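## Task

Put exactly two steel bushings from the turntable into the crate, and leave every other bushing where it is on the turntable. The crate must stay level and seated in its corner guides. The result only counts if it holds without the robot supporting anything, and nothing the robot is touching at the end may settle by more than about a fingernail's width once it is let go.

## Robot and tools

Robot: two UR-style six-joint arms, left_arm and right_arm, each with a Robotiq 2F-85 parallel gripper and a wrist camera. The names are labels, not image sides. Bases in the scene frame: left_arm at (-0.080, +0.438, 0) m, right_arm at (+0.038, -0.663, 0) m. Scene frame: origin on the table top between the arms, +z up, +x out over the table, left_arm on the +y side.

Gripper axes: fingers point along the gripper's +z, pads close along its y, and a flat block sticks out about 9 cm toward its +x and turns with it. The reported end_effector_position is the point between the pads when shut; closed fingertips reach about 19 mm past it (6 mm when fully open), and closing pushes the tips roughly 13 mm further out, so leave that gap above a surface.

The row (used by execute_actions and move): 18 numbers, each in [-1, 1], always covering both arms even if one stays still. Order: left dx, dy, dz, rx, ry, rz, left gripper position, force_limit, speed, then the same nine for the right arm. dx to rz are an offset, not a pose: a displacement of that gripper from where it measured at the start of the action (for move, from the pose in the latest result), expressed in the gripper's own axes. Scale: 1.0 = 0.6 m of travel or 180 degrees; rx, ry, rz form a single rotation vector. Optionally 12 extra numbers in [0, 1] follow: stiffness scales for left_arm's six joints then right_arm's six, base to wrist; they persist until changed.

Gripper numbers are absolute settings. position: +1 fully open (85 mm), about -0.8 pads touching, -1 closes until blocked. force_limit: -1 about 20 N per pad, 0 about 128 N, +1 about 235 N (for a 40 mm part, slow close). speed: -1 about 20 mm/s, 0 about 85, +1 about 150; faster closing adds a few newtons. To keep a gripper unchanged, repeat its last three numbers; 0 is a real command. A new force or speed only applies after the position changes by at least 0.01. To grip, send -1, hold it, and confirm object_status = 2 (0 moving, 1 blocked while opening, 2 blocked while closing, 3 reached target or pads met). At force_limit -1 a status of 2 can remain even after the part is lost. position_measured is in counts: 3 open, ~78 = 60 mm, ~130 = 40 mm, ~180 = 20 mm, ~230 pads together.

execute_actions(actions): a list of actions; each action is a table of up to 15 rows, one row per 1/30 s step, and a short table repeats its last row to fill 15 steps (0.5 s). Every row is measured from the action's start pose, not from the row before. Each step, the commanded pose is clipped to within 100 mm and 16 degrees of the measured pose, so big offsets need several actions; motion lags commands by about 0.17 s. An empty list just returns state and images.

move(target, speed, stop_force, blocking): target is one 18-number row as above (offsets from the last reported pose, gripper numbers sent at the start). speed is path top speed in m/s, 0.002 to 0.5 (default 0.25), turning up to twice that in rad/s. Paths are straight, end together, last 0.5 to 10 s, and ignore obstacles and the other arm. stop_force, 13 to 80 N, one value for both arms, ends an arm's path when its wrist sensor feels that much added push against the motion; use it with slow speed when you aim past a contact, not when the gripper rotates, and leave it out when backing off something you press on. It cannot be combined with blocking=false. With blocking=false you get a result after 0.5 s; poll with wait(0) or brake with stop() before sending anything else.

wait(seconds 0 to 10) lets the scene run holding the last command. stop() brakes a running move. zoom_image(camera, region) enlarges [x0, y0, x1, y1] pixels (max 504x504) of cam_left_wrist or cam_right_wrist. read_manual gives licence texts only. finished_scene(scene) ends scene 1 or 2 irreversibly and reports success; call it only once the bushings sit freely in the crate and the grippers have let go.

Results: per-arm gripper position (m), quat_wxyz and velocities in the scene frame (position may be slightly off at long reach); Hand target lines; joint positions and torques (offset and noisy); Wrist force and Wrist torque in the gripper's axes (offset up to ~5.5 N, noise, saturates near 100 N; 'no reading' is normal early). A 'move:' line gives each arm's ending (done, off_target, moving, held, contact, fault) and limits such as paced or held. 'pose unreachable' means the clearance check altered that arm's command. MOTOR HOT warns from 70 °C; at 85 °C the arm is braked.

Avoid: stiff arms faulting when pressed even slightly past contact; any joint reaching its load limit (wrist joints 49.6 N m, elbow 138, others 303) or 150 N outside force, which stops the arm for 10 s; arms hitting each other; dropping, knocking or slamming bushings; disturbing the other bushings or tilting or shifting the crate; anything leaving the table. Brief external tugs on held parts can happen.

Each tool is called after ">>>" as name(argument=value, ...) on one line, values as JSON.

## Session

>>> execute_actions(actions=[])

Scene clock: 0.00 s.
left_arm: end_effector_position=(+0.9370, +0.8197, +0.2247) position_measured=3 object_status=3 end_effector_quat_wxyz=(-0.002, +0.504, +0.862, +0.054) end_effector_velocity=(-0.000, +0.001, +0.001) end_effector_angular_velocity=(+0.000, -0.000, +0.001) | right_arm: end_effector_position=(+1.0309, -0.2709, +0.1755) position_measured=3 object_status=3 end_effector_quat_wxyz=(-0.389, +0.560, +0.714, +0.158) end_effector_velocity=(+0.000, -0.000, -0.001) end_effector_angular_velocity=(-0.001, +0.001, -0.000)
Joint positions: left_arm=[ 0.32  -0.906  1.177 -1.909 -1.485  1.235] | right_arm=[ 0.059 -0.73   1.022 -1.35  -0.837  1.151]
Joint velocities: left_arm=[ 0.001 -0.001 -0.     0.    -0.     0.001] | right_arm=[-0.     0.001 -0.    -0.    -0.001  0.   ]
Joint torques (N m, as the arm reports them, + toward a larger angle): no reading
Wrist force (N, on the end effector, along its own x y z axes, offset not removed): no reading
Wrist torque (N m, same axes, about the end effector's origin, offset not removed): no reading
Hand target (left_arm): +0.937, +0.820, +0.225; -0.002, +0.504, +0.862, +0.054
Hand target (right_arm): +1.031, -0.271, +0.176; -0.389, +0.560, +0.714, +0.158
Joint stiffness scale: left_arm=[1. 1. 1. 1. 1. 1.] | right_arm=[1. 1. 1. 1. 1. 1.]

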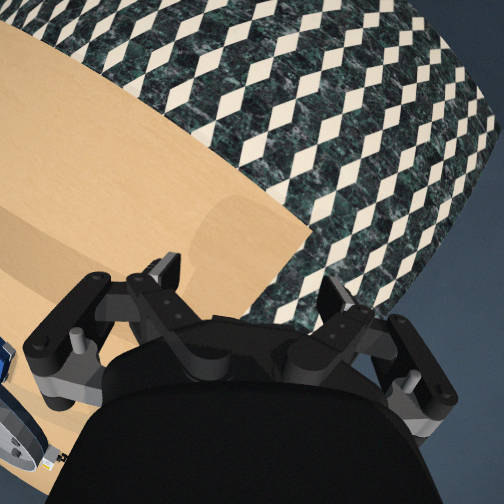

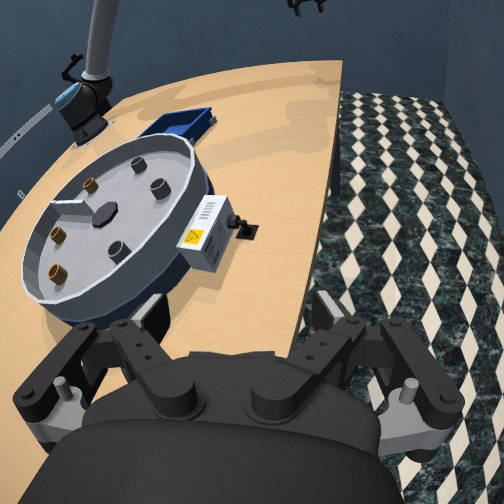

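>>> move(target=[-0.63,-1,-0.51,0.03,-0.017,0,1,0,0,0,0,0,0,0,0,1,0,0], speed=0.4)

>>> move(target=[0,0,0,0,0,0.664,1,0,0,0,0,0,0,0,0,1,0,0], speed=0.5)

>>> wait(seconds=2)

Scene clock: 3.03 s.
left_arm: end_effector_position=(+0.5864, +0.1702, +0.4507) position_measured=3 object_status=3 end_effector_quat_wxyz=(-0.003, +0.505, +0.863, +0.002) end_effector_velocity=(+0.000, +0.001, +0.000) end_effector_angular_velocity=(+0.000, +0.000, +0.005) | right_arm: end_effector_position=(+1.0309, -0.2709, +0.1755) position_measured=3 object_status=3 end_effector_quat_wxyz=(-0.389, +0.560, +0.714, +0.158) end_effector_velocity=(-0.000, -0.000, -0.001) end_effector_angular_velocity=(-0.000, +0.001, -0.000)
Joint positions: left_arm=[-0.483 -1.556  1.638 -1.648 -1.568  0.431] | right_arm=[ 0.059 -0.73   1.022 -1.35  -0.837  1.151]
Joint velocities: left_arm=[ 0.002 -0.    -0.001  0.001  0.    -0.004] | right_arm=[-0.     0.     0.001 -0.    -0.     0.   ]
Joint torques (N m, as the arm reports them, + toward a larger angle): left_arm=[  3.38 -47.37 -54.08  -4.2   -0.09  -0.86] | right_arm=[  -0.2  -121.67  -43.18   -2.56    1.75    0.08]
Wrist force (N, on the end effector, along its own x y z axes, offset not removed): left_arm=[4.4 2.3 0.9] | right_arm=[-0.5 -0.2 -2.2]
Wrist torque (N m, same axes, about the end effector's origin, offset not removed): left_arm=[0.60 -0.78 0.02] | right_arm=[-0.16 0.18 -0.13]
Hand target (left_arm): +0.586, +0.170, +0.451; -0.003, +0.505, +0.863, +0.002
Hand target (right_arm): +1.031, -0.271, +0.176; -0.389, +0.560, +0.714, +0.158
Off the commanded pose (left_arm): 0.001 m, 0 deg.
Off the commanded pose (right_arm): 0.000 m, 0 deg.
Joint stiffness scale: left_arm=[1. 1. 1. 1. 1. 1.] | right_arm=[1. 1. 1. 1. 1. 1.]
move: done

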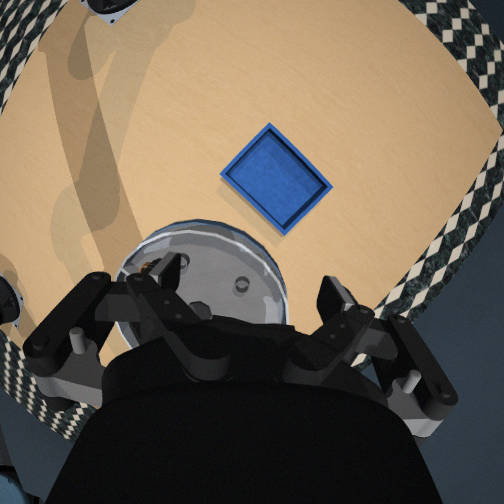

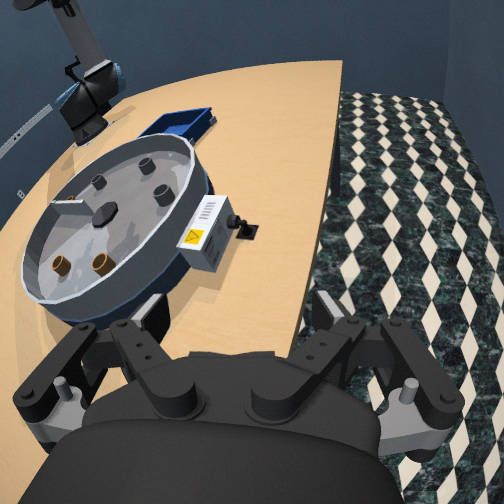

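Scene clock: 5.80 s.
left_arm: end_effector_position=(+0.5864, +0.1699, +0.4507) position_measured=3 object_status=3 end_effector_quat_wxyz=(-0.003, +1.000, -0.002, -0.001) end_effector_velocity=(-0.000, +0.001, -0.000) end_effector_angular_velocity=(-0.001, +0.002, -0.009) | right_arm: end_effector_position=(+1.0309, -0.2709, +0.1755) position_measured=3 object_status=3 end_effector_quat_wxyz=(-0.389, +0.560, +0.714, +0.158) end_effector_velocity=(-0.000, +0.000, -0.000) end_effector_angular_velocity=(-0.000, -0.000, +0.001)
Joint positions: left_arm=[-0.484 -1.556  1.638 -1.648 -1.566  2.515] | right_arm=[ 0.059 -0.73   1.022 -1.35  -0.837  1.151]
Joint velocities: left_arm=[ 0.001 -0.     0.     0.001 -0.001  0.01 ] | right_arm=[ 0.  0. -0. -0. -0. -0.]
Joint torques (N m, as the arm reports them, + toward a larger angle): left_arm=[  2.76 -46.18 -53.56  -4.56  -0.39   0.23] | right_arm=[   1.69 -121.09  -43.6    -2.86    1.85    0.3 ]
Wrist force (N, on the end effector, along its own x y z axes, offset not removed): left_arm=[3.2 2.0 0.2] | right_arm=[-0.9 0.4 -2.5]
Wrist torque (N m, same axes, about the end effector's origin, offset not removed): left_arm=[0.65 -0.59 0.00] | right_arm=[-0.05 0.26 -0.11]
Hand target (left_arm): +0.586, +0.170, +0.451; -0.003, +1.000, -0.002, -0.001
Hand target (right_arm): +1.031, -0.271, +0.176; -0.389, +0.560, +0.714, +0.158
Off the commanded pose (left_arm): 0.000 m, 0 deg.
Off the commanded pose (right_arm): 0.000 m, 0 deg.
Joint stiffness scale: left_arm=[1. 1. 1. 1. 1. 1.] | right_arm=[1. 1. 1. 1. 1. 1.]
move: done

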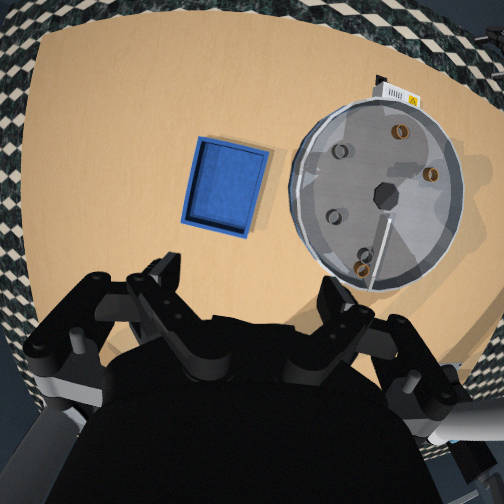

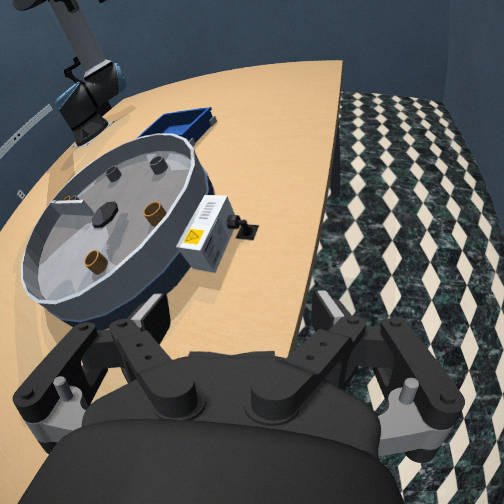

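Scene clock: 7.80 s.
left_arm: end_effector_position=(+0.5864, +0.1699, +0.4507) position_measured=3 object_status=3 end_effector_quat_wxyz=(-0.003, +1.000, -0.002, -0.001) end_effector_velocity=(-0.001, +0.000, -0.002) end_effector_angular_velocity=(+0.002, +0.002, -0.001) | right_arm: end_effector_position=(+1.0309, -0.2709, +0.1755) position_measured=3 object_status=3 end_effector_quat_wxyz=(-0.389, +0.560, +0.714, +0.158) end_effector_velocity=(-0.001, -0.000, -0.000) end_effector_angular_velocity=(-0.001, +0.001, +0.001)
Joint positions: left_arm=[-0.484 -1.556  1.638 -1.648 -1.567  2.516] | right_arm=[ 0.059 -0.73   1.022 -1.35  -0.837  1.151]
Joint velocities: left_arm=[-0.     0.     0.002  0.     0.     0.001] | right_arm=[ 0.    -0.     0.001  0.    -0.001 -0.   ]
Joint torques (N m, as the arm reports them, + toward a larger angle): left_arm=[  4.07 -47.12 -53.32  -4.87  -0.44   0.56] | right_arm=[   2.3  -119.89  -43.19   -2.91    1.9     0.05]
Wrist force (N, on the end effector, along its own x y z axes, offset not removed): left_arm=[4.2 2.1 2.1] | right_arm=[0.4 -0.4 -2.0]
Wrist torque (N m, same axes, about the end effector's origin, offset not removed): left_arm=[0.58 -0.84 -0.11] | right_arm=[-0.16 0.06 -0.16]
Hand target (left_arm): +0.586, +0.170, +0.451; -0.003, +1.000, -0.002, -0.001
Hand target (right_arm): +1.031, -0.271, +0.176; -0.389, +0.560, +0.714, +0.158
Off the commanded pose (left_arm): 0.000 m, 0 deg.
Off the commanded pose (right_arm): 0.000 m, 0 deg.
Joint stiffness scale: left_arm=[1. 1. 1. 1. 1. 1.] | right_arm=[1. 1. 1. 1. 1. 1.]
wait: 2.00 s; at rest by 0.17 s

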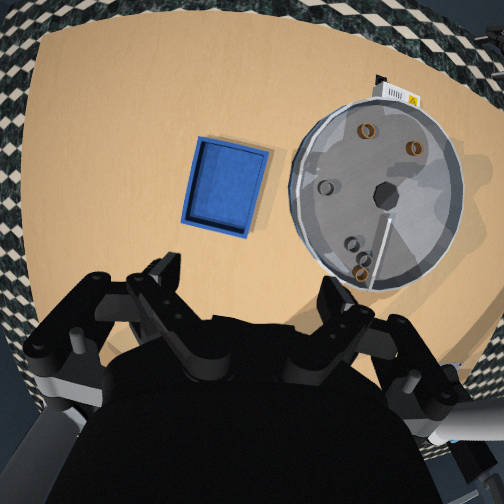

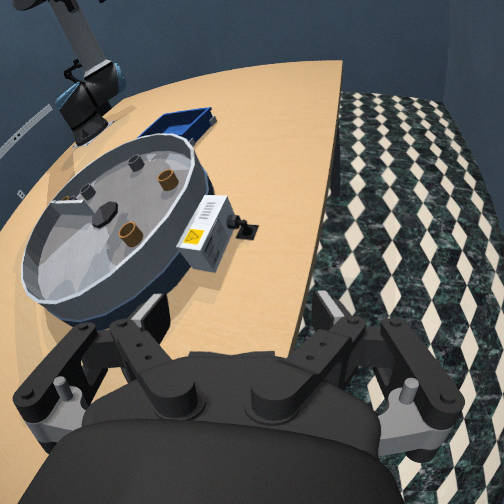

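>>> move(target=[-0.18,0.38,0.33,0,0,0,1,0,0,0,0,0,0,0,0,1,0,0], speed=0.3)

>>> wait(seconds=8)

>>> wait(seconds=4)

Scene clock: 9.70 s.
left_arm: end_effector_position=(+0.4767, -0.0567, +0.2495) position_measured=3 object_status=3 end_effector_quat_wxyz=(-0.005, +1.000, -0.003, -0.002) end_effector_velocity=(+0.000, +0.002, -0.001) end_effector_angular_velocity=(+0.002, +0.001, +0.002) | right_arm: end_effector_position=(+1.0309, -0.2709, +0.1755) position_measured=3 object_status=3 end_effector_quat_wxyz=(-0.389, +0.560, +0.714, +0.158) end_effector_velocity=(-0.000, -0.000, -0.000) end_effector_angular_velocity=(-0.000, +0.000, -0.000)
Joint positions: left_arm=[-0.818 -1.424  1.86  -1.996 -1.568  2.184] | right_arm=[ 0.059 -0.73   1.022 -1.35  -0.837  1.151]
Joint velocities: left_arm=[ 0.002 -0.     0.002  0.    -0.     0.   ] | right_arm=[-0.    -0.     0.001 -0.    -0.     0.   ]
Joint torques (N m, as the arm reports them, + toward a larger angle): left_arm=[  3.99 -56.35 -49.26  -5.45   0.46  -0.55] | right_arm=[   0.88 -120.62  -43.92   -2.82    1.76    0.11]
Wrist force (N, on the end effector, along its own x y z axes, offset not removed): left_arm=[4.1 2.1 2.2] | right_arm=[-0.6 -0.1 1.0]
Wrist torque (N m, same axes, about the end effector's origin, offset not removed): left_arm=[0.66 -0.76 -0.02] | right_arm=[-0.15 0.29 -0.08]
Hand target (left_arm): +0.478, -0.057, +0.252; -0.004, +1.000, -0.002, -0.001
Hand target (right_arm): +1.031, -0.271, +0.176; -0.389, +0.560, +0.714, +0.158
Off the commanded pose (left_arm): 0.002 m, 0 deg.
Off the commanded pose (right_arm): 0.000 m, 0 deg.
Joint stiffness scale: left_arm=[1. 1. 1. 1. 1. 1.] | right_arm=[1. 1. 1. 1. 1. 1.]
move: done

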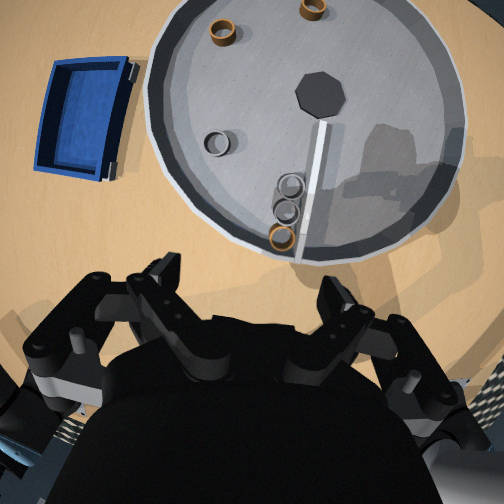

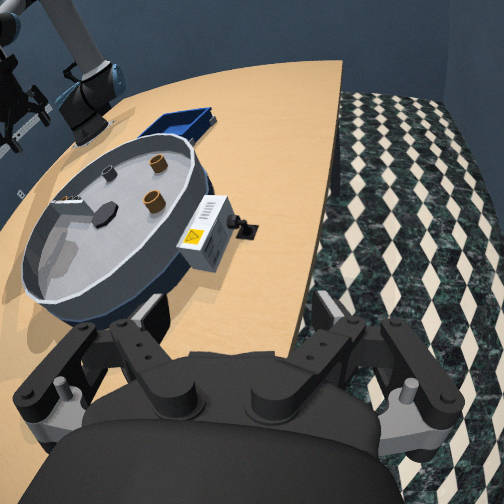

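Scene clock: 17.70 s.
left_arm: end_effector_position=(+0.4767, -0.0567, +0.2495) position_measured=3 object_status=3 end_effector_quat_wxyz=(-0.005, +1.000, -0.003, -0.002) end_effector_velocity=(-0.001, +0.001, -0.002) end_effector_angular_velocity=(+0.003, +0.002, -0.001) | right_arm: end_effector_position=(+1.0309, -0.2709, +0.1755) position_measured=3 object_status=3 end_effector_quat_wxyz=(-0.389, +0.560, +0.714, +0.158) end_effector_velocity=(-0.000, +0.000, +0.001) end_effector_angular_velocity=(-0.001, -0.001, +0.001)
Joint positions: left_arm=[-0.818 -1.424  1.86  -1.996 -1.568  2.184] | right_arm=[ 0.059 -0.73   1.022 -1.35  -0.837  1.151]
Joint velocities: left_arm=[-0.     0.     0.003  0.001  0.     0.001] | right_arm=[ 0.    -0.001 -0.     0.    -0.001 -0.   ]
Joint torques (N m, as the arm reports them, + toward a larger angle): left_arm=[  4.43 -57.7  -49.57  -5.15   0.35  -0.57] | right_arm=[   2.84 -122.85  -43.26   -2.84    1.83   -0.08]
Wrist force (N, on the end effector, along its own x y z axes, offset not removed): left_arm=[4.2 2.0 2.1] | right_arm=[-0.3 -2.7 -1.5]
Wrist torque (N m, same axes, about the end effector's origin, offset not removed): left_arm=[0.60 -0.78 0.04] | right_arm=[-0.62 0.19 -0.08]
Hand target (left_arm): +0.478, -0.057, +0.252; -0.004, +1.000, -0.002, -0.001
Hand target (right_arm): +1.031, -0.271, +0.176; -0.389, +0.560, +0.714, +0.158
Off the commanded pose (left_arm): 0.002 m, 0 deg.
Off the commanded pose (right_arm): 0.000 m, 0 deg.
Joint stiffness scale: left_arm=[1. 1. 1. 1. 1. 1.] | right_arm=[1. 1. 1. 1. 1. 1.]
wait: 8.00 s; at rest by 0.17 s

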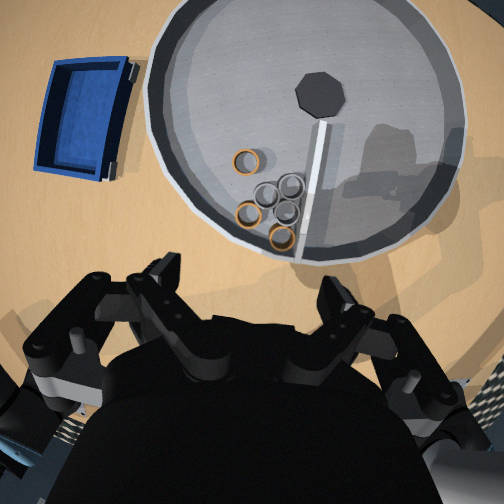

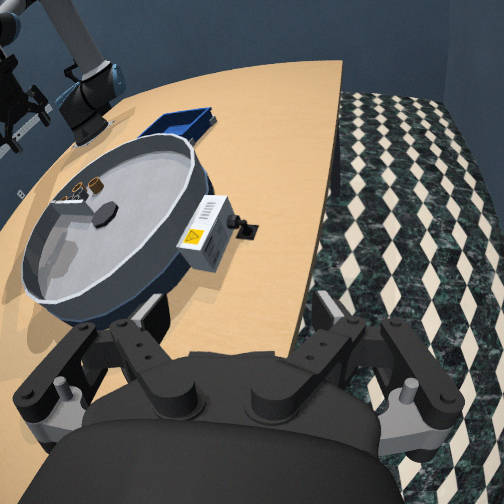

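Scene clock: 21.70 s.
left_arm: end_effector_position=(+0.4767, -0.0567, +0.2495) position_measured=3 object_status=3 end_effector_quat_wxyz=(-0.005, +1.000, -0.003, -0.002) end_effector_velocity=(+0.000, +0.000, +0.001) end_effector_angular_velocity=(-0.001, -0.000, +0.001) | right_arm: end_effector_position=(+1.0309, -0.2709, +0.1755) position_measured=3 object_status=3 end_effector_quat_wxyz=(-0.389, +0.560, +0.714, +0.158) end_effector_velocity=(+0.000, -0.000, +0.001) end_effector_angular_velocity=(-0.001, -0.000, -0.000)
Joint positions: left_arm=[-0.818 -1.424  1.86  -1.996 -1.568  2.184] | right_arm=[ 0.059 -0.73   1.022 -1.35  -0.837  1.151]
Joint velocities: left_arm=[ 0.001 -0.    -0.001  0.    -0.    -0.   ] | right_arm=[ 0.    -0.001 -0.     0.    -0.     0.001]
Joint torques (N m, as the arm reports them, + toward a larger angle): left_arm=[  2.87 -57.43 -50.31  -5.3    0.36  -0.65] | right_arm=[   3.08 -121.1   -43.5    -2.94    1.83    0.28]
Wrist force (N, on the end effector, along its own x y z axes, offset not removed): left_arm=[5.0 1.7 0.5] | right_arm=[-0.2 -1.1 -2.5]
Wrist torque (N m, same axes, about the end effector's origin, offset not removed): left_arm=[0.50 -0.92 -0.03] | right_arm=[-0.38 0.24 -0.05]
Hand target (left_arm): +0.478, -0.057, +0.252; -0.004, +1.000, -0.002, -0.001
Hand target (right_arm): +1.031, -0.271, +0.176; -0.389, +0.560, +0.714, +0.158
Off the commanded pose (left_arm): 0.002 m, 0 deg.
Off the commanded pose (right_arm): 0.000 m, 0 deg.
Joint stiffness scale: left_arm=[1. 1. 1. 1. 1. 1.] | right_arm=[1. 1. 1. 1. 1. 1.]
wait: 4.00 s; at rest by 0.17 s

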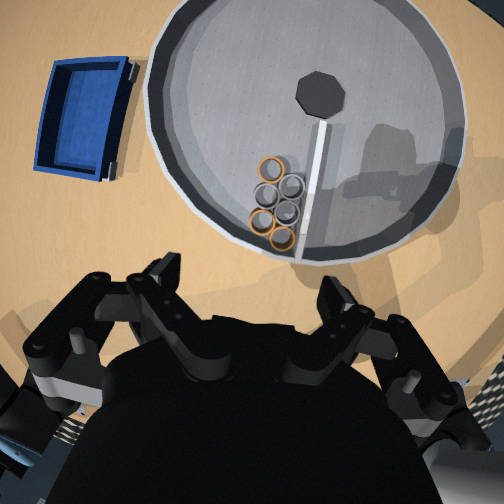

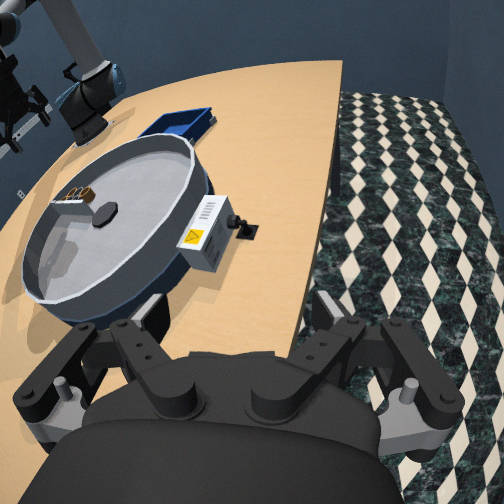

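>>> move(target=[0.08,0,0.18,0,0,0,-0.3,-0.6,0,0,0,0,0,0,0,1,0,0], speed=0.15)

>>> zoom_image(camera="cam_left_wrist", region=[150,130,350,330])

Scene clock: 23.20 s.
left_arm: end_effector_position=(+0.5231, -0.0561, +0.1392) position_measured=167 object_status=3 end_effector_quat_wxyz=(-0.007, +1.000, -0.003, -0.003) end_effector_velocity=(+0.001, -0.003, +0.001) end_effector_angular_velocity=(-0.007, -0.005, -0.003) | right_arm: end_effector_position=(+1.0309, -0.2709, +0.1755) position_measured=3 object_status=3 end_effector_quat_wxyz=(-0.389, +0.560, +0.714, +0.158) end_effector_velocity=(-0.000, +0.000, +0.000) end_effector_angular_velocity=(+0.000, +0.000, +0.000)
Joint positions: left_arm=[-0.767 -1.274  1.892 -2.173 -1.568  2.235] | right_arm=[ 0.059 -0.73   1.022 -1.35  -0.837  1.151]
Joint velocities: left_arm=[-0.001  0.    -0.001 -0.008 -0.     0.002] | right_arm=[ 0. -0.  0.  0.  0.  0.]
Joint torques (N m, as the arm reports them, + toward a larger angle): left_arm=[  2.32 -66.71 -44.54  -5.34   0.36   0.38] | right_arm=[   1.46 -121.04  -43.99   -2.75    1.93   -0.1 ]
Wrist force (N, on the end effector, along its own x y z axes, offset not removed): left_arm=[6.1 0.6 1.5] | right_arm=[-1.1 -1.1 -1.2]
Wrist torque (N m, same axes, about the end effector's origin, offset not removed): left_arm=[0.35 -1.07 -0.02] | right_arm=[-0.28 0.27 -0.07]
Hand target (left_arm): +0.524, -0.056, +0.141; -0.005, +1.000, -0.003, -0.002
Hand target (right_arm): +1.031, -0.271, +0.176; -0.389, +0.560, +0.714, +0.158
Off the commanded pose (left_arm): 0.002 m, 0 deg.
Off the commanded pose (right_arm): 0.000 m, 0 deg.
Joint stiffness scale: left_arm=[1. 1. 1. 1. 1. 1.] | right_arm=[1. 1. 1. 1. 1. 1.]
move: done

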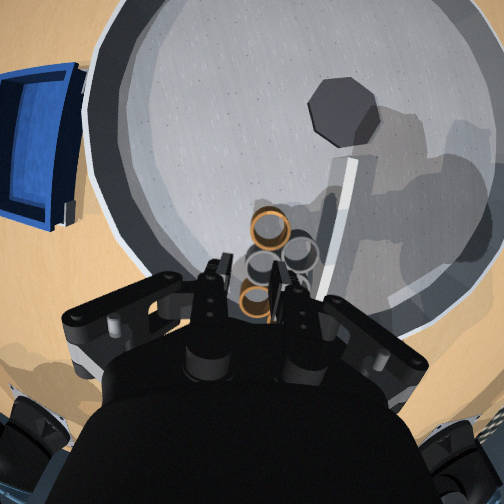

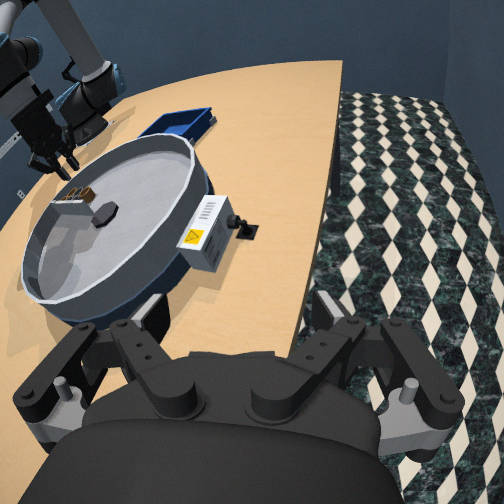

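Region (150, 130, 350, 330) of cam_left_wrist's 504x504 image, scaled by 2.520, with more detail than that image has.

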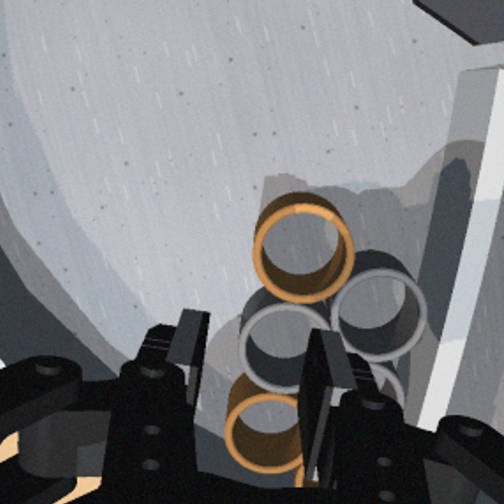

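>>> move(target=[-0.013,-0.013,0.04,0,0,0,-0.3,-0.6,0,0,0,0,0,0,0,1,0,0], speed=0.05)

>>> zoom_image(camera="cam_left_wrist", region=[150,130,350,330])

>>> zoom_image(camera="cam_right_wrist", region=[20,130,140,250])

Scene clock: 24.33 s.
left_arm: end_effector_position=(+0.5164, -0.0474, +0.1172) position_measured=167 object_status=3 end_effector_quat_wxyz=(-0.006, +1.000, -0.003, -0.003) end_effector_velocity=(+0.001, -0.000, -0.000) end_effector_angular_velocity=(-0.004, -0.003, +0.001) | right_arm: end_effector_position=(+1.0309, -0.2709, +0.1755) position_measured=3 object_status=3 end_effector_quat_wxyz=(-0.389, +0.560, +0.714, +0.158) end_effector_velocity=(-0.000, +0.000, -0.001) end_effector_angular_velocity=(-0.001, +0.001, +0.000)
Joint positions: left_arm=[-0.767 -1.267  1.931 -2.22  -1.568  2.234] | right_arm=[ 0.059 -0.73   1.022 -1.35  -0.837  1.151]
Joint velocities: left_arm=[ 0.001  0.     0.001 -0.007  0.    -0.   ] | right_arm=[ 0.     0.001 -0.     0.    -0.001  0.001]
Joint torques (N m, as the arm reports them, + toward a larger angle): left_arm=[  0.57 -61.51 -41.52  -5.27   0.11  -0.69] | right_arm=[   2.13 -122.75  -43.89   -2.95    1.86    0.26]
Wrist force (N, on the end effector, along its own x y z axes, offset not removed): left_arm=[3.7 1.4 -1.4] | right_arm=[-2.3 1.2 -1.7]
Wrist torque (N m, same axes, about the end effector's origin, offset not removed): left_arm=[0.58 -0.65 -0.02] | right_arm=[0.12 0.56 -0.08]
Hand target (left_arm): +0.515, -0.048, +0.115; -0.007, +1.000, -0.003, -0.003
Hand target (right_arm): +1.031, -0.271, +0.176; -0.389, +0.560, +0.714, +0.158
Off the commanded pose (left_arm): 0.002 m, 0 deg.
Off the commanded pose (right_arm): 0.000 m, 0 deg.
Joint stiffness scale: left_arm=[1. 1. 1. 1. 1. 1.] | right_arm=[1. 1. 1. 1. 1. 1.]
move: done

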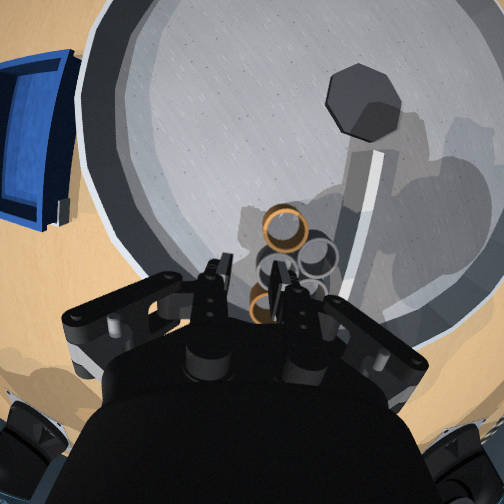

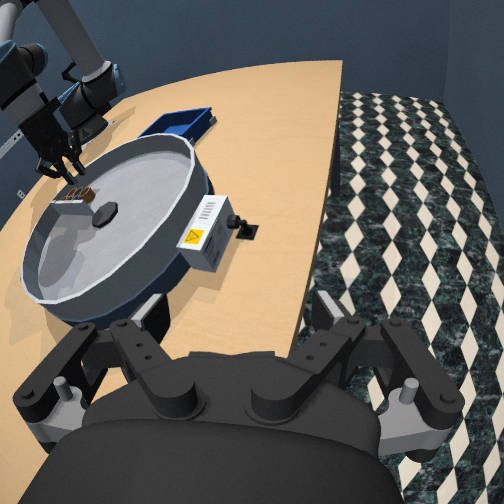

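Region (150, 130, 350, 330) of cam_left_wrist's 504x504 image, scaled by 2.520, with more detail than that image has.

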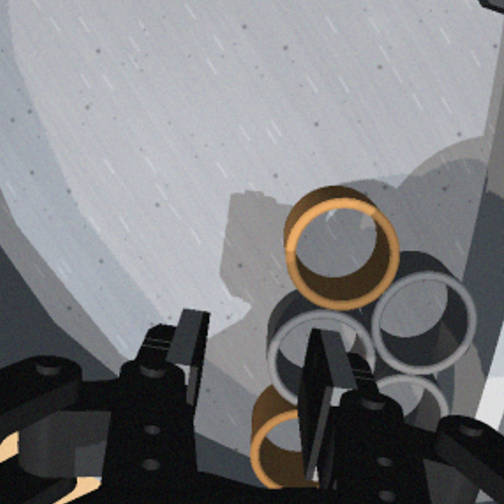

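Region (20, 130, 140, 250) of cam_right_wrist's 504x504 image, scaled by 4.200, with more detail than that image has.

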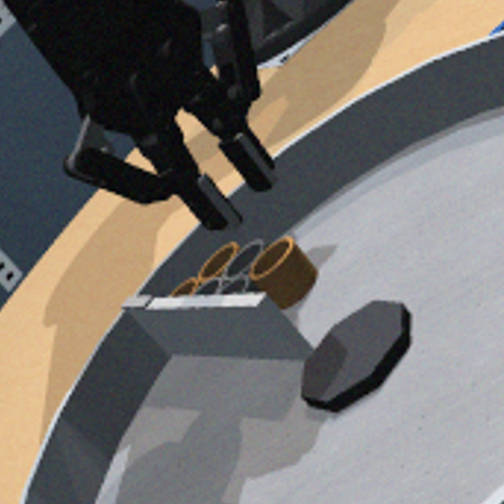

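Looks aligned; try.

>>> move(target=[-0.003,0,0.055,0,0,0,-0.3,-0.6,0,0,0,0,0,0,0,1,0,0], speed=0.01, stop_force=13)

>>> zoom_image(camera="cam_left_wrist", region=[150,130,350,330])

>>> zoom_image(camera="cam_right_wrist", region=[20,130,140,250])

Scene clock: 28.37 s.
left_arm: end_effector_position=(+0.5173, -0.0491, +0.0915) position_measured=167 object_status=3 end_effector_quat_wxyz=(-0.002, +1.000, -0.003, +0.000) end_effector_velocity=(-0.000, -0.000, +0.000) end_effector_angular_velocity=(-0.000, -0.000, +0.000) | right_arm: end_effector_position=(+1.0309, -0.2709, +0.1755) position_measured=3 object_status=3 end_effector_quat_wxyz=(-0.389, +0.560, +0.714, +0.158) end_effector_velocity=(+0.000, -0.000, -0.001) end_effector_angular_velocity=(+0.000, +0.001, -0.000)
Joint positions: left_arm=[-0.767 -1.239  1.951 -2.28  -1.567  2.233] | right_arm=[ 0.059 -0.73   1.022 -1.35  -0.837  1.151]
Joint velocities: left_arm=[-0.    -0.001  0.     0.     0.    -0.   ] | right_arm=[-0.     0.001  0.    -0.     0.    -0.   ]
Joint torques (N m, as the arm reports them, + toward a larger angle): left_arm=[  2.64 -61.53 -42.22  -5.75   0.07  -0.16] | right_arm=[   2.55 -121.86  -43.6    -2.83    1.89    0.1 ]
Wrist force (N, on the end effector, along its own x y z axes, offset not removed): left_arm=[1.3 -4.2 -7.0] | right_arm=[-1.8 -1.0 -1.5]
Wrist torque (N m, same axes, about the end effector's origin, offset not removed): left_arm=[0.70 -0.65 0.01] | right_arm=[-0.27 0.46 -0.10]
Hand target (left_arm): +0.518, -0.050, +0.092; -0.001, +1.000, -0.003, +0.001
Hand target (right_arm): +1.031, -0.271, +0.176; -0.389, +0.560, +0.714, +0.158
Off the commanded pose (left_arm): 0.008 m, 1 deg.
Off the commanded pose (right_arm): 0.000 m, 0 deg.
Joint stiffness scale: left_arm=[1. 1. 1. 1. 1. 1.] | right_arm=[1. 1. 1. 1. 1. 1.]
move: contact (left_arm)

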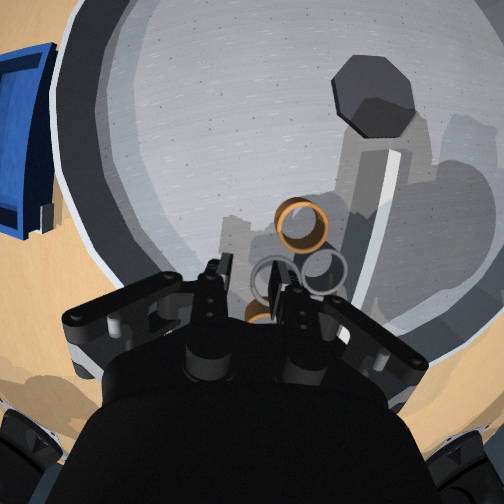

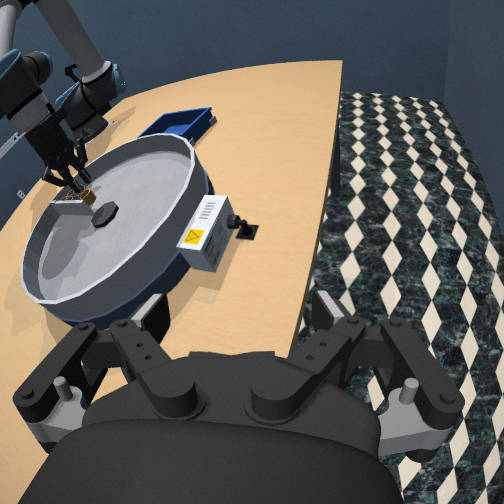

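Region (150, 130, 350, 330) of cam_left_wrist's 504x504 image, scaled by 2.520, with more detail than that image has.

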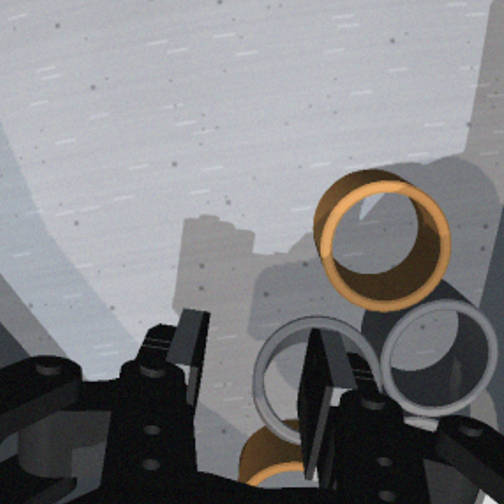

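Region (20, 130, 140, 250) of cam_right_wrist's 504x504 image, scaled by 4.200, with more detail than that image has.

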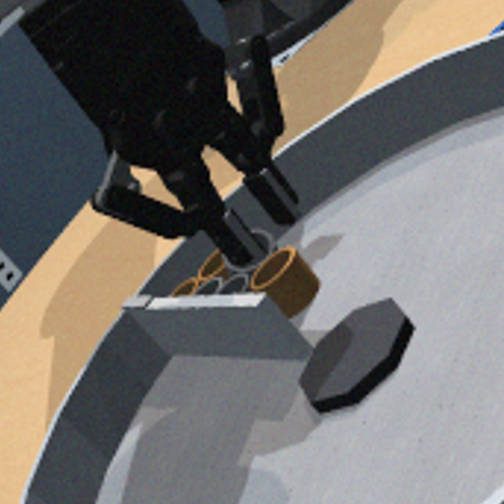

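Bushings shifted; finger is ~5 mm right of centre.

>>> move(target=[0,0,-0.008,0,0,0,-0.3,-0.6,0,0,0,0,0,0,0,1,0,0], speed=0.02)

>>> move(target=[0,-0.008,0,0,0,0,-0.3,-0.6,0,0,0,0,0,0,0,1,0,0], speed=0.02)

>>> wait(seconds=3)

>>> zoom_image(camera="cam_left_wrist", region=[180,160,380,360])

Scene clock: 29.23 s.
left_arm: end_effector_position=(+0.5162, -0.0477, +0.0927) position_measured=167 object_status=3 end_effector_quat_wxyz=(-0.004, +1.000, -0.003, -0.001) end_effector_velocity=(-0.000, -0.002, +0.004) end_effector_angular_velocity=(-0.002, -0.001, -0.002) | right_arm: end_effector_position=(+1.0309, -0.2709, +0.1755) position_measured=3 object_status=3 end_effector_quat_wxyz=(-0.389, +0.560, +0.714, +0.158) end_effector_velocity=(-0.000, -0.000, -0.000) end_effector_angular_velocity=(+0.000, +0.000, +0.000)
Joint positions: left_arm=[-0.767 -1.242  1.951 -2.272 -1.567  2.233] | right_arm=[ 0.059 -0.73   1.022 -1.35  -0.837  1.151]
Joint velocities: left_arm=[-0.002 -0.004 -0.003  0.005 -0.    -0.001] | right_arm=[-0.    -0.     0.001  0.     0.    -0.001]
Joint torques (N m, as the arm reports them, + toward a larger angle): left_arm=[  2.21 -67.05 -44.42  -4.06   0.23  -0.04] | right_arm=[   1.49 -121.6   -43.84   -2.73    1.85    0.2 ]
Wrist force (N, on the end effector, along its own x y z axes, offset not removed): left_arm=[2.9 1.9 0.0] | right_arm=[1.2 -1.2 -0.6]
Wrist torque (N m, same axes, about the end effector's origin, offset not removed): left_arm=[0.57 -0.56 -0.05] | right_arm=[-0.30 -0.01 -0.09]
Hand target (left_arm): +0.517, -0.049, +0.096; -0.002, +1.000, -0.003, +0.000
Hand target (right_arm): +1.031, -0.271, +0.176; -0.389, +0.560, +0.714, +0.158
Off the commanded pose (left_arm): 0.004 m, 0 deg.
Off the commanded pose (right_arm): 0.000 m, 0 deg.
Joint stiffness scale: left_arm=[1. 1. 1. 1. 1. 1.] | right_arm=[1. 1. 1. 1. 1. 1.]
move: off_target (left_arm)

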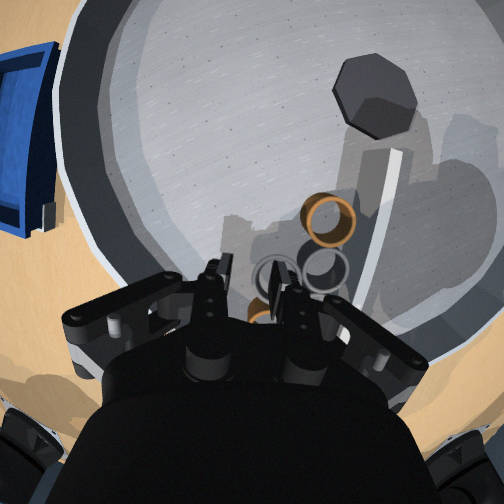

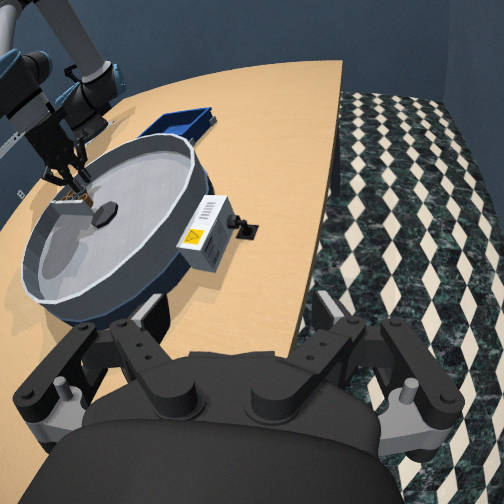

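Scene clock: 30.00 s.
left_arm: end_effector_position=(+0.5162, -0.0448, +0.0919) position_measured=167 object_status=3 end_effector_quat_wxyz=(-0.005, +1.000, -0.003, -0.001) end_effector_velocity=(-0.001, +0.001, +0.000) end_effector_angular_velocity=(-0.000, -0.000, -0.001) | right_arm: end_effector_position=(+1.0309, -0.2709, +0.1755) position_measured=3 object_status=3 end_effector_quat_wxyz=(-0.389, +0.560, +0.714, +0.158) end_effector_velocity=(+0.000, -0.000, +0.001) end_effector_angular_velocity=(+0.001, -0.002, +0.000)
Joint positions: left_arm=[-0.765 -1.243  1.954 -2.273 -1.567  2.236] | right_arm=[ 0.059 -0.73   1.022 -1.35  -0.837  1.151]
Joint velocities: left_arm=[ 0.    -0.002  0.002 -0.001 -0.     0.002] | right_arm=[-0.    -0.    -0.001 -0.     0.001 -0.001]
Joint torques (N m, as the arm reports them, + toward a larger angle): left_arm=[  3.23 -68.26 -39.3   -5.24   0.31   0.36] | right_arm=[   0.74 -122.52  -43.72   -2.77    1.82    0.2 ]
Wrist force (N, on the end effector, along its own x y z axes, offset not removed): left_arm=[4.7 2.5 0.2] | right_arm=[-0.7 -1.4 -1.1]
Wrist torque (N m, same axes, about the end effector's origin, offset not removed): left_arm=[0.65 -0.89 -0.05] | right_arm=[-0.40 0.25 -0.13]
Hand target (left_arm): +0.516, -0.043, +0.093; -0.004, +1.000, -0.003, -0.001
Hand target (right_arm): +1.031, -0.271, +0.176; -0.389, +0.560, +0.714, +0.158
Off the commanded pose (left_arm): 0.002 m, 0 deg.
Off the commanded pose (right_arm): 0.000 m, 0 deg.
Joint stiffness scale: left_arm=[1. 1. 1. 1. 1. 1.] | right_arm=[1. 1. 1. 1. 1. 1.]
move: done

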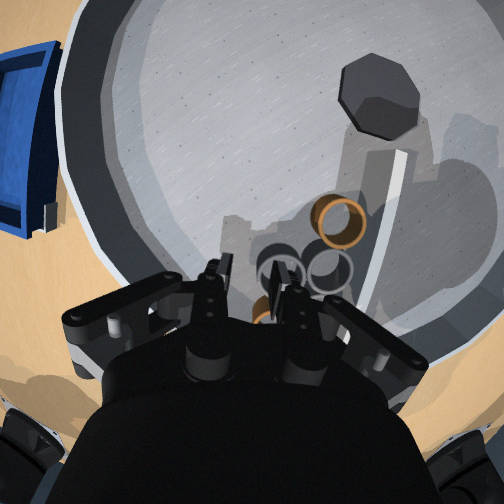

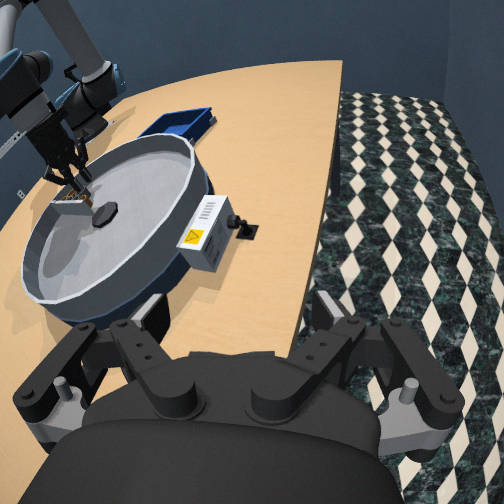

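Scene clock: 33.00 s.
left_arm: end_effector_position=(+0.5162, -0.0448, +0.0919) position_measured=167 object_status=3 end_effector_quat_wxyz=(-0.004, +1.000, -0.003, -0.001) end_effector_velocity=(+0.000, +0.000, -0.000) end_effector_angular_velocity=(-0.000, -0.000, +0.003) | right_arm: end_effector_position=(+1.0309, -0.2709, +0.1755) position_measured=3 object_status=3 end_effector_quat_wxyz=(-0.389, +0.560, +0.714, +0.158) end_effector_velocity=(-0.000, +0.001, -0.000) end_effector_angular_velocity=(+0.001, +0.000, +0.001)
Joint positions: left_arm=[-0.765 -1.243  1.954 -2.273 -1.567  2.236] | right_arm=[ 0.059 -0.73   1.022 -1.35  -0.837  1.151]
Joint velocities: left_arm=[ 0.001  0.    -0.    -0.    -0.    -0.002] | right_arm=[ 0.001 -0.     0.001 -0.     0.    -0.001]
Joint torques (N m, as the arm reports them, + toward a larger angle): left_arm=[  4.84 -66.48 -39.72  -5.23   0.12   0.5 ] | right_arm=[   2.53 -122.1   -43.59   -2.98    1.88    0.05]
Wrist force (N, on the end effector, along its own x y z axes, offset not removed): left_arm=[3.9 1.2 1.5] | right_arm=[-1.6 0.1 -0.6]
Wrist torque (N m, same axes, about the end effector's origin, offset not removed): left_arm=[0.50 -0.72 -0.02] | right_arm=[-0.10 0.44 -0.23]
Hand target (left_arm): +0.516, -0.043, +0.093; -0.004, +1.000, -0.003, -0.001
Hand target (right_arm): +1.031, -0.271, +0.176; -0.389, +0.560, +0.714, +0.158
Off the commanded pose (left_arm): 0.002 m, 0 deg.
Off the commanded pose (right_arm): 0.000 m, 0 deg.
Joint stiffness scale: left_arm=[1. 1. 1. 1. 1. 1.] | right_arm=[1. 1. 1. 1. 1. 1.]
wait: 3.00 s; at rest by 0.17 s

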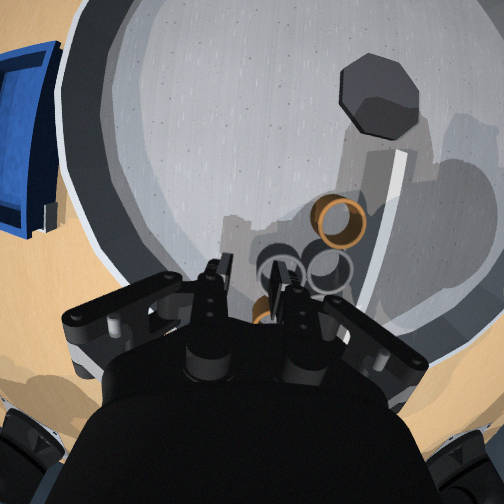

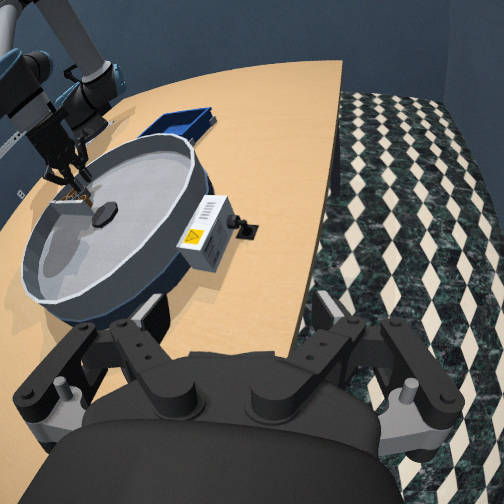

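Region (180, 160, 380, 360) of cam_left_wrist's 504x504 image, scaled by 2.520, with more detail than that image has.

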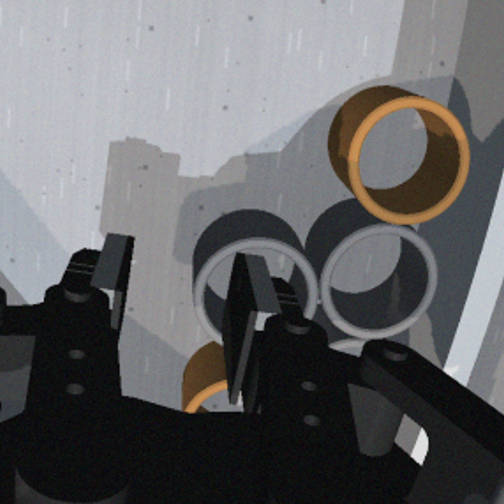

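>>> move(target=[-0.001,-0.005,0.03,0,0,0,-0.3,-0.6,0,0,0,0,0,0,0,1,0,0], speed=0.008, stop_force=13)

>>> zoom_image(camera="cam_left_wrist", region=[180,160,380,360])

Scene clock: 35.57 s.
left_arm: end_effector_position=(+0.5159, -0.0445, +0.0777) position_measured=167 object_status=3 end_effector_quat_wxyz=(-0.003, +1.000, -0.003, +0.000) end_effector_velocity=(-0.002, -0.001, -0.003) end_effector_angular_velocity=(+0.001, +0.001, -0.002) | right_arm: end_effector_position=(+1.0309, -0.2709, +0.1755) position_measured=3 object_status=3 end_effector_quat_wxyz=(-0.389, +0.560, +0.714, +0.158) end_effector_velocity=(+0.000, +0.001, +0.000) end_effector_angular_velocity=(+0.000, +0.000, -0.000)
Joint positions: left_arm=[-0.765 -1.228  1.967 -2.306 -1.567  2.237] | right_arm=[ 0.059 -0.73   1.022 -1.35  -0.837  1.151]
Joint velocities: left_arm=[-0.002  0.003  0.002 -0.003  0.    -0.   ] | right_arm=[ 0.001  0.001 -0.001  0.     0.001  0.001]
Joint torques (N m, as the arm reports them, + toward a larger angle): left_arm=[  4.42 -59.39 -38.28  -5.12   0.22   0.43] | right_arm=[   2.36 -122.31  -44.14   -2.87    1.78    0.22]
Wrist force (N, on the end effector, along its own x y z axes, offset not removed): left_arm=[2.8 2.7 0.0] | right_arm=[-0.2 -1.9 -2.4]
Wrist torque (N m, same axes, about the end effector's origin, offset not removed): left_arm=[0.69 -0.58 0.01] | right_arm=[-0.44 0.12 -0.18]
Hand target (left_arm): +0.516, -0.042, +0.074; -0.004, +1.000, -0.003, -0.001
Hand target (right_arm): +1.031, -0.271, +0.176; -0.389, +0.560, +0.714, +0.158
Off the commanded pose (left_arm): 0.005 m, 0 deg.
Off the commanded pose (right_arm): 0.000 m, 0 deg.
Joint stiffness scale: left_arm=[1. 1. 1. 1. 1. 1.] | right_arm=[1. 1. 1. 1. 1. 1.]
move: off_target (left_arm)

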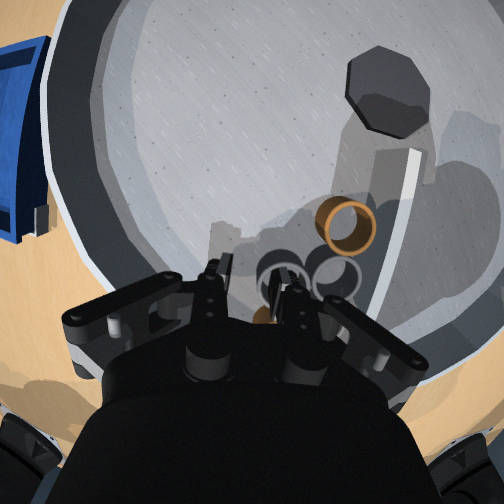

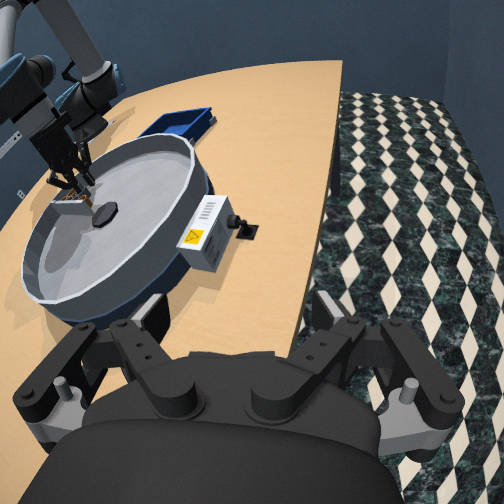

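Region (180, 160, 380, 360) of cam_left_wrist's 504x504 image, scaled by 2.520, with more detail than that image has.

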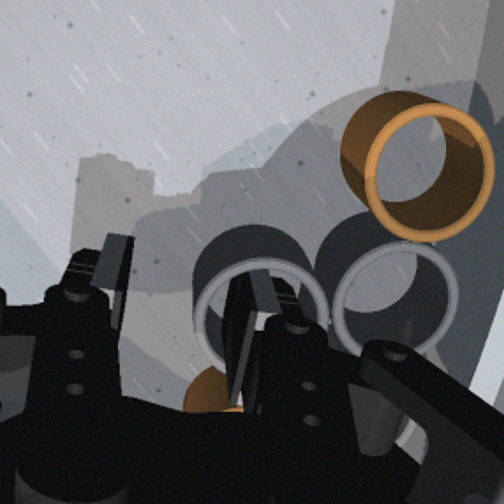

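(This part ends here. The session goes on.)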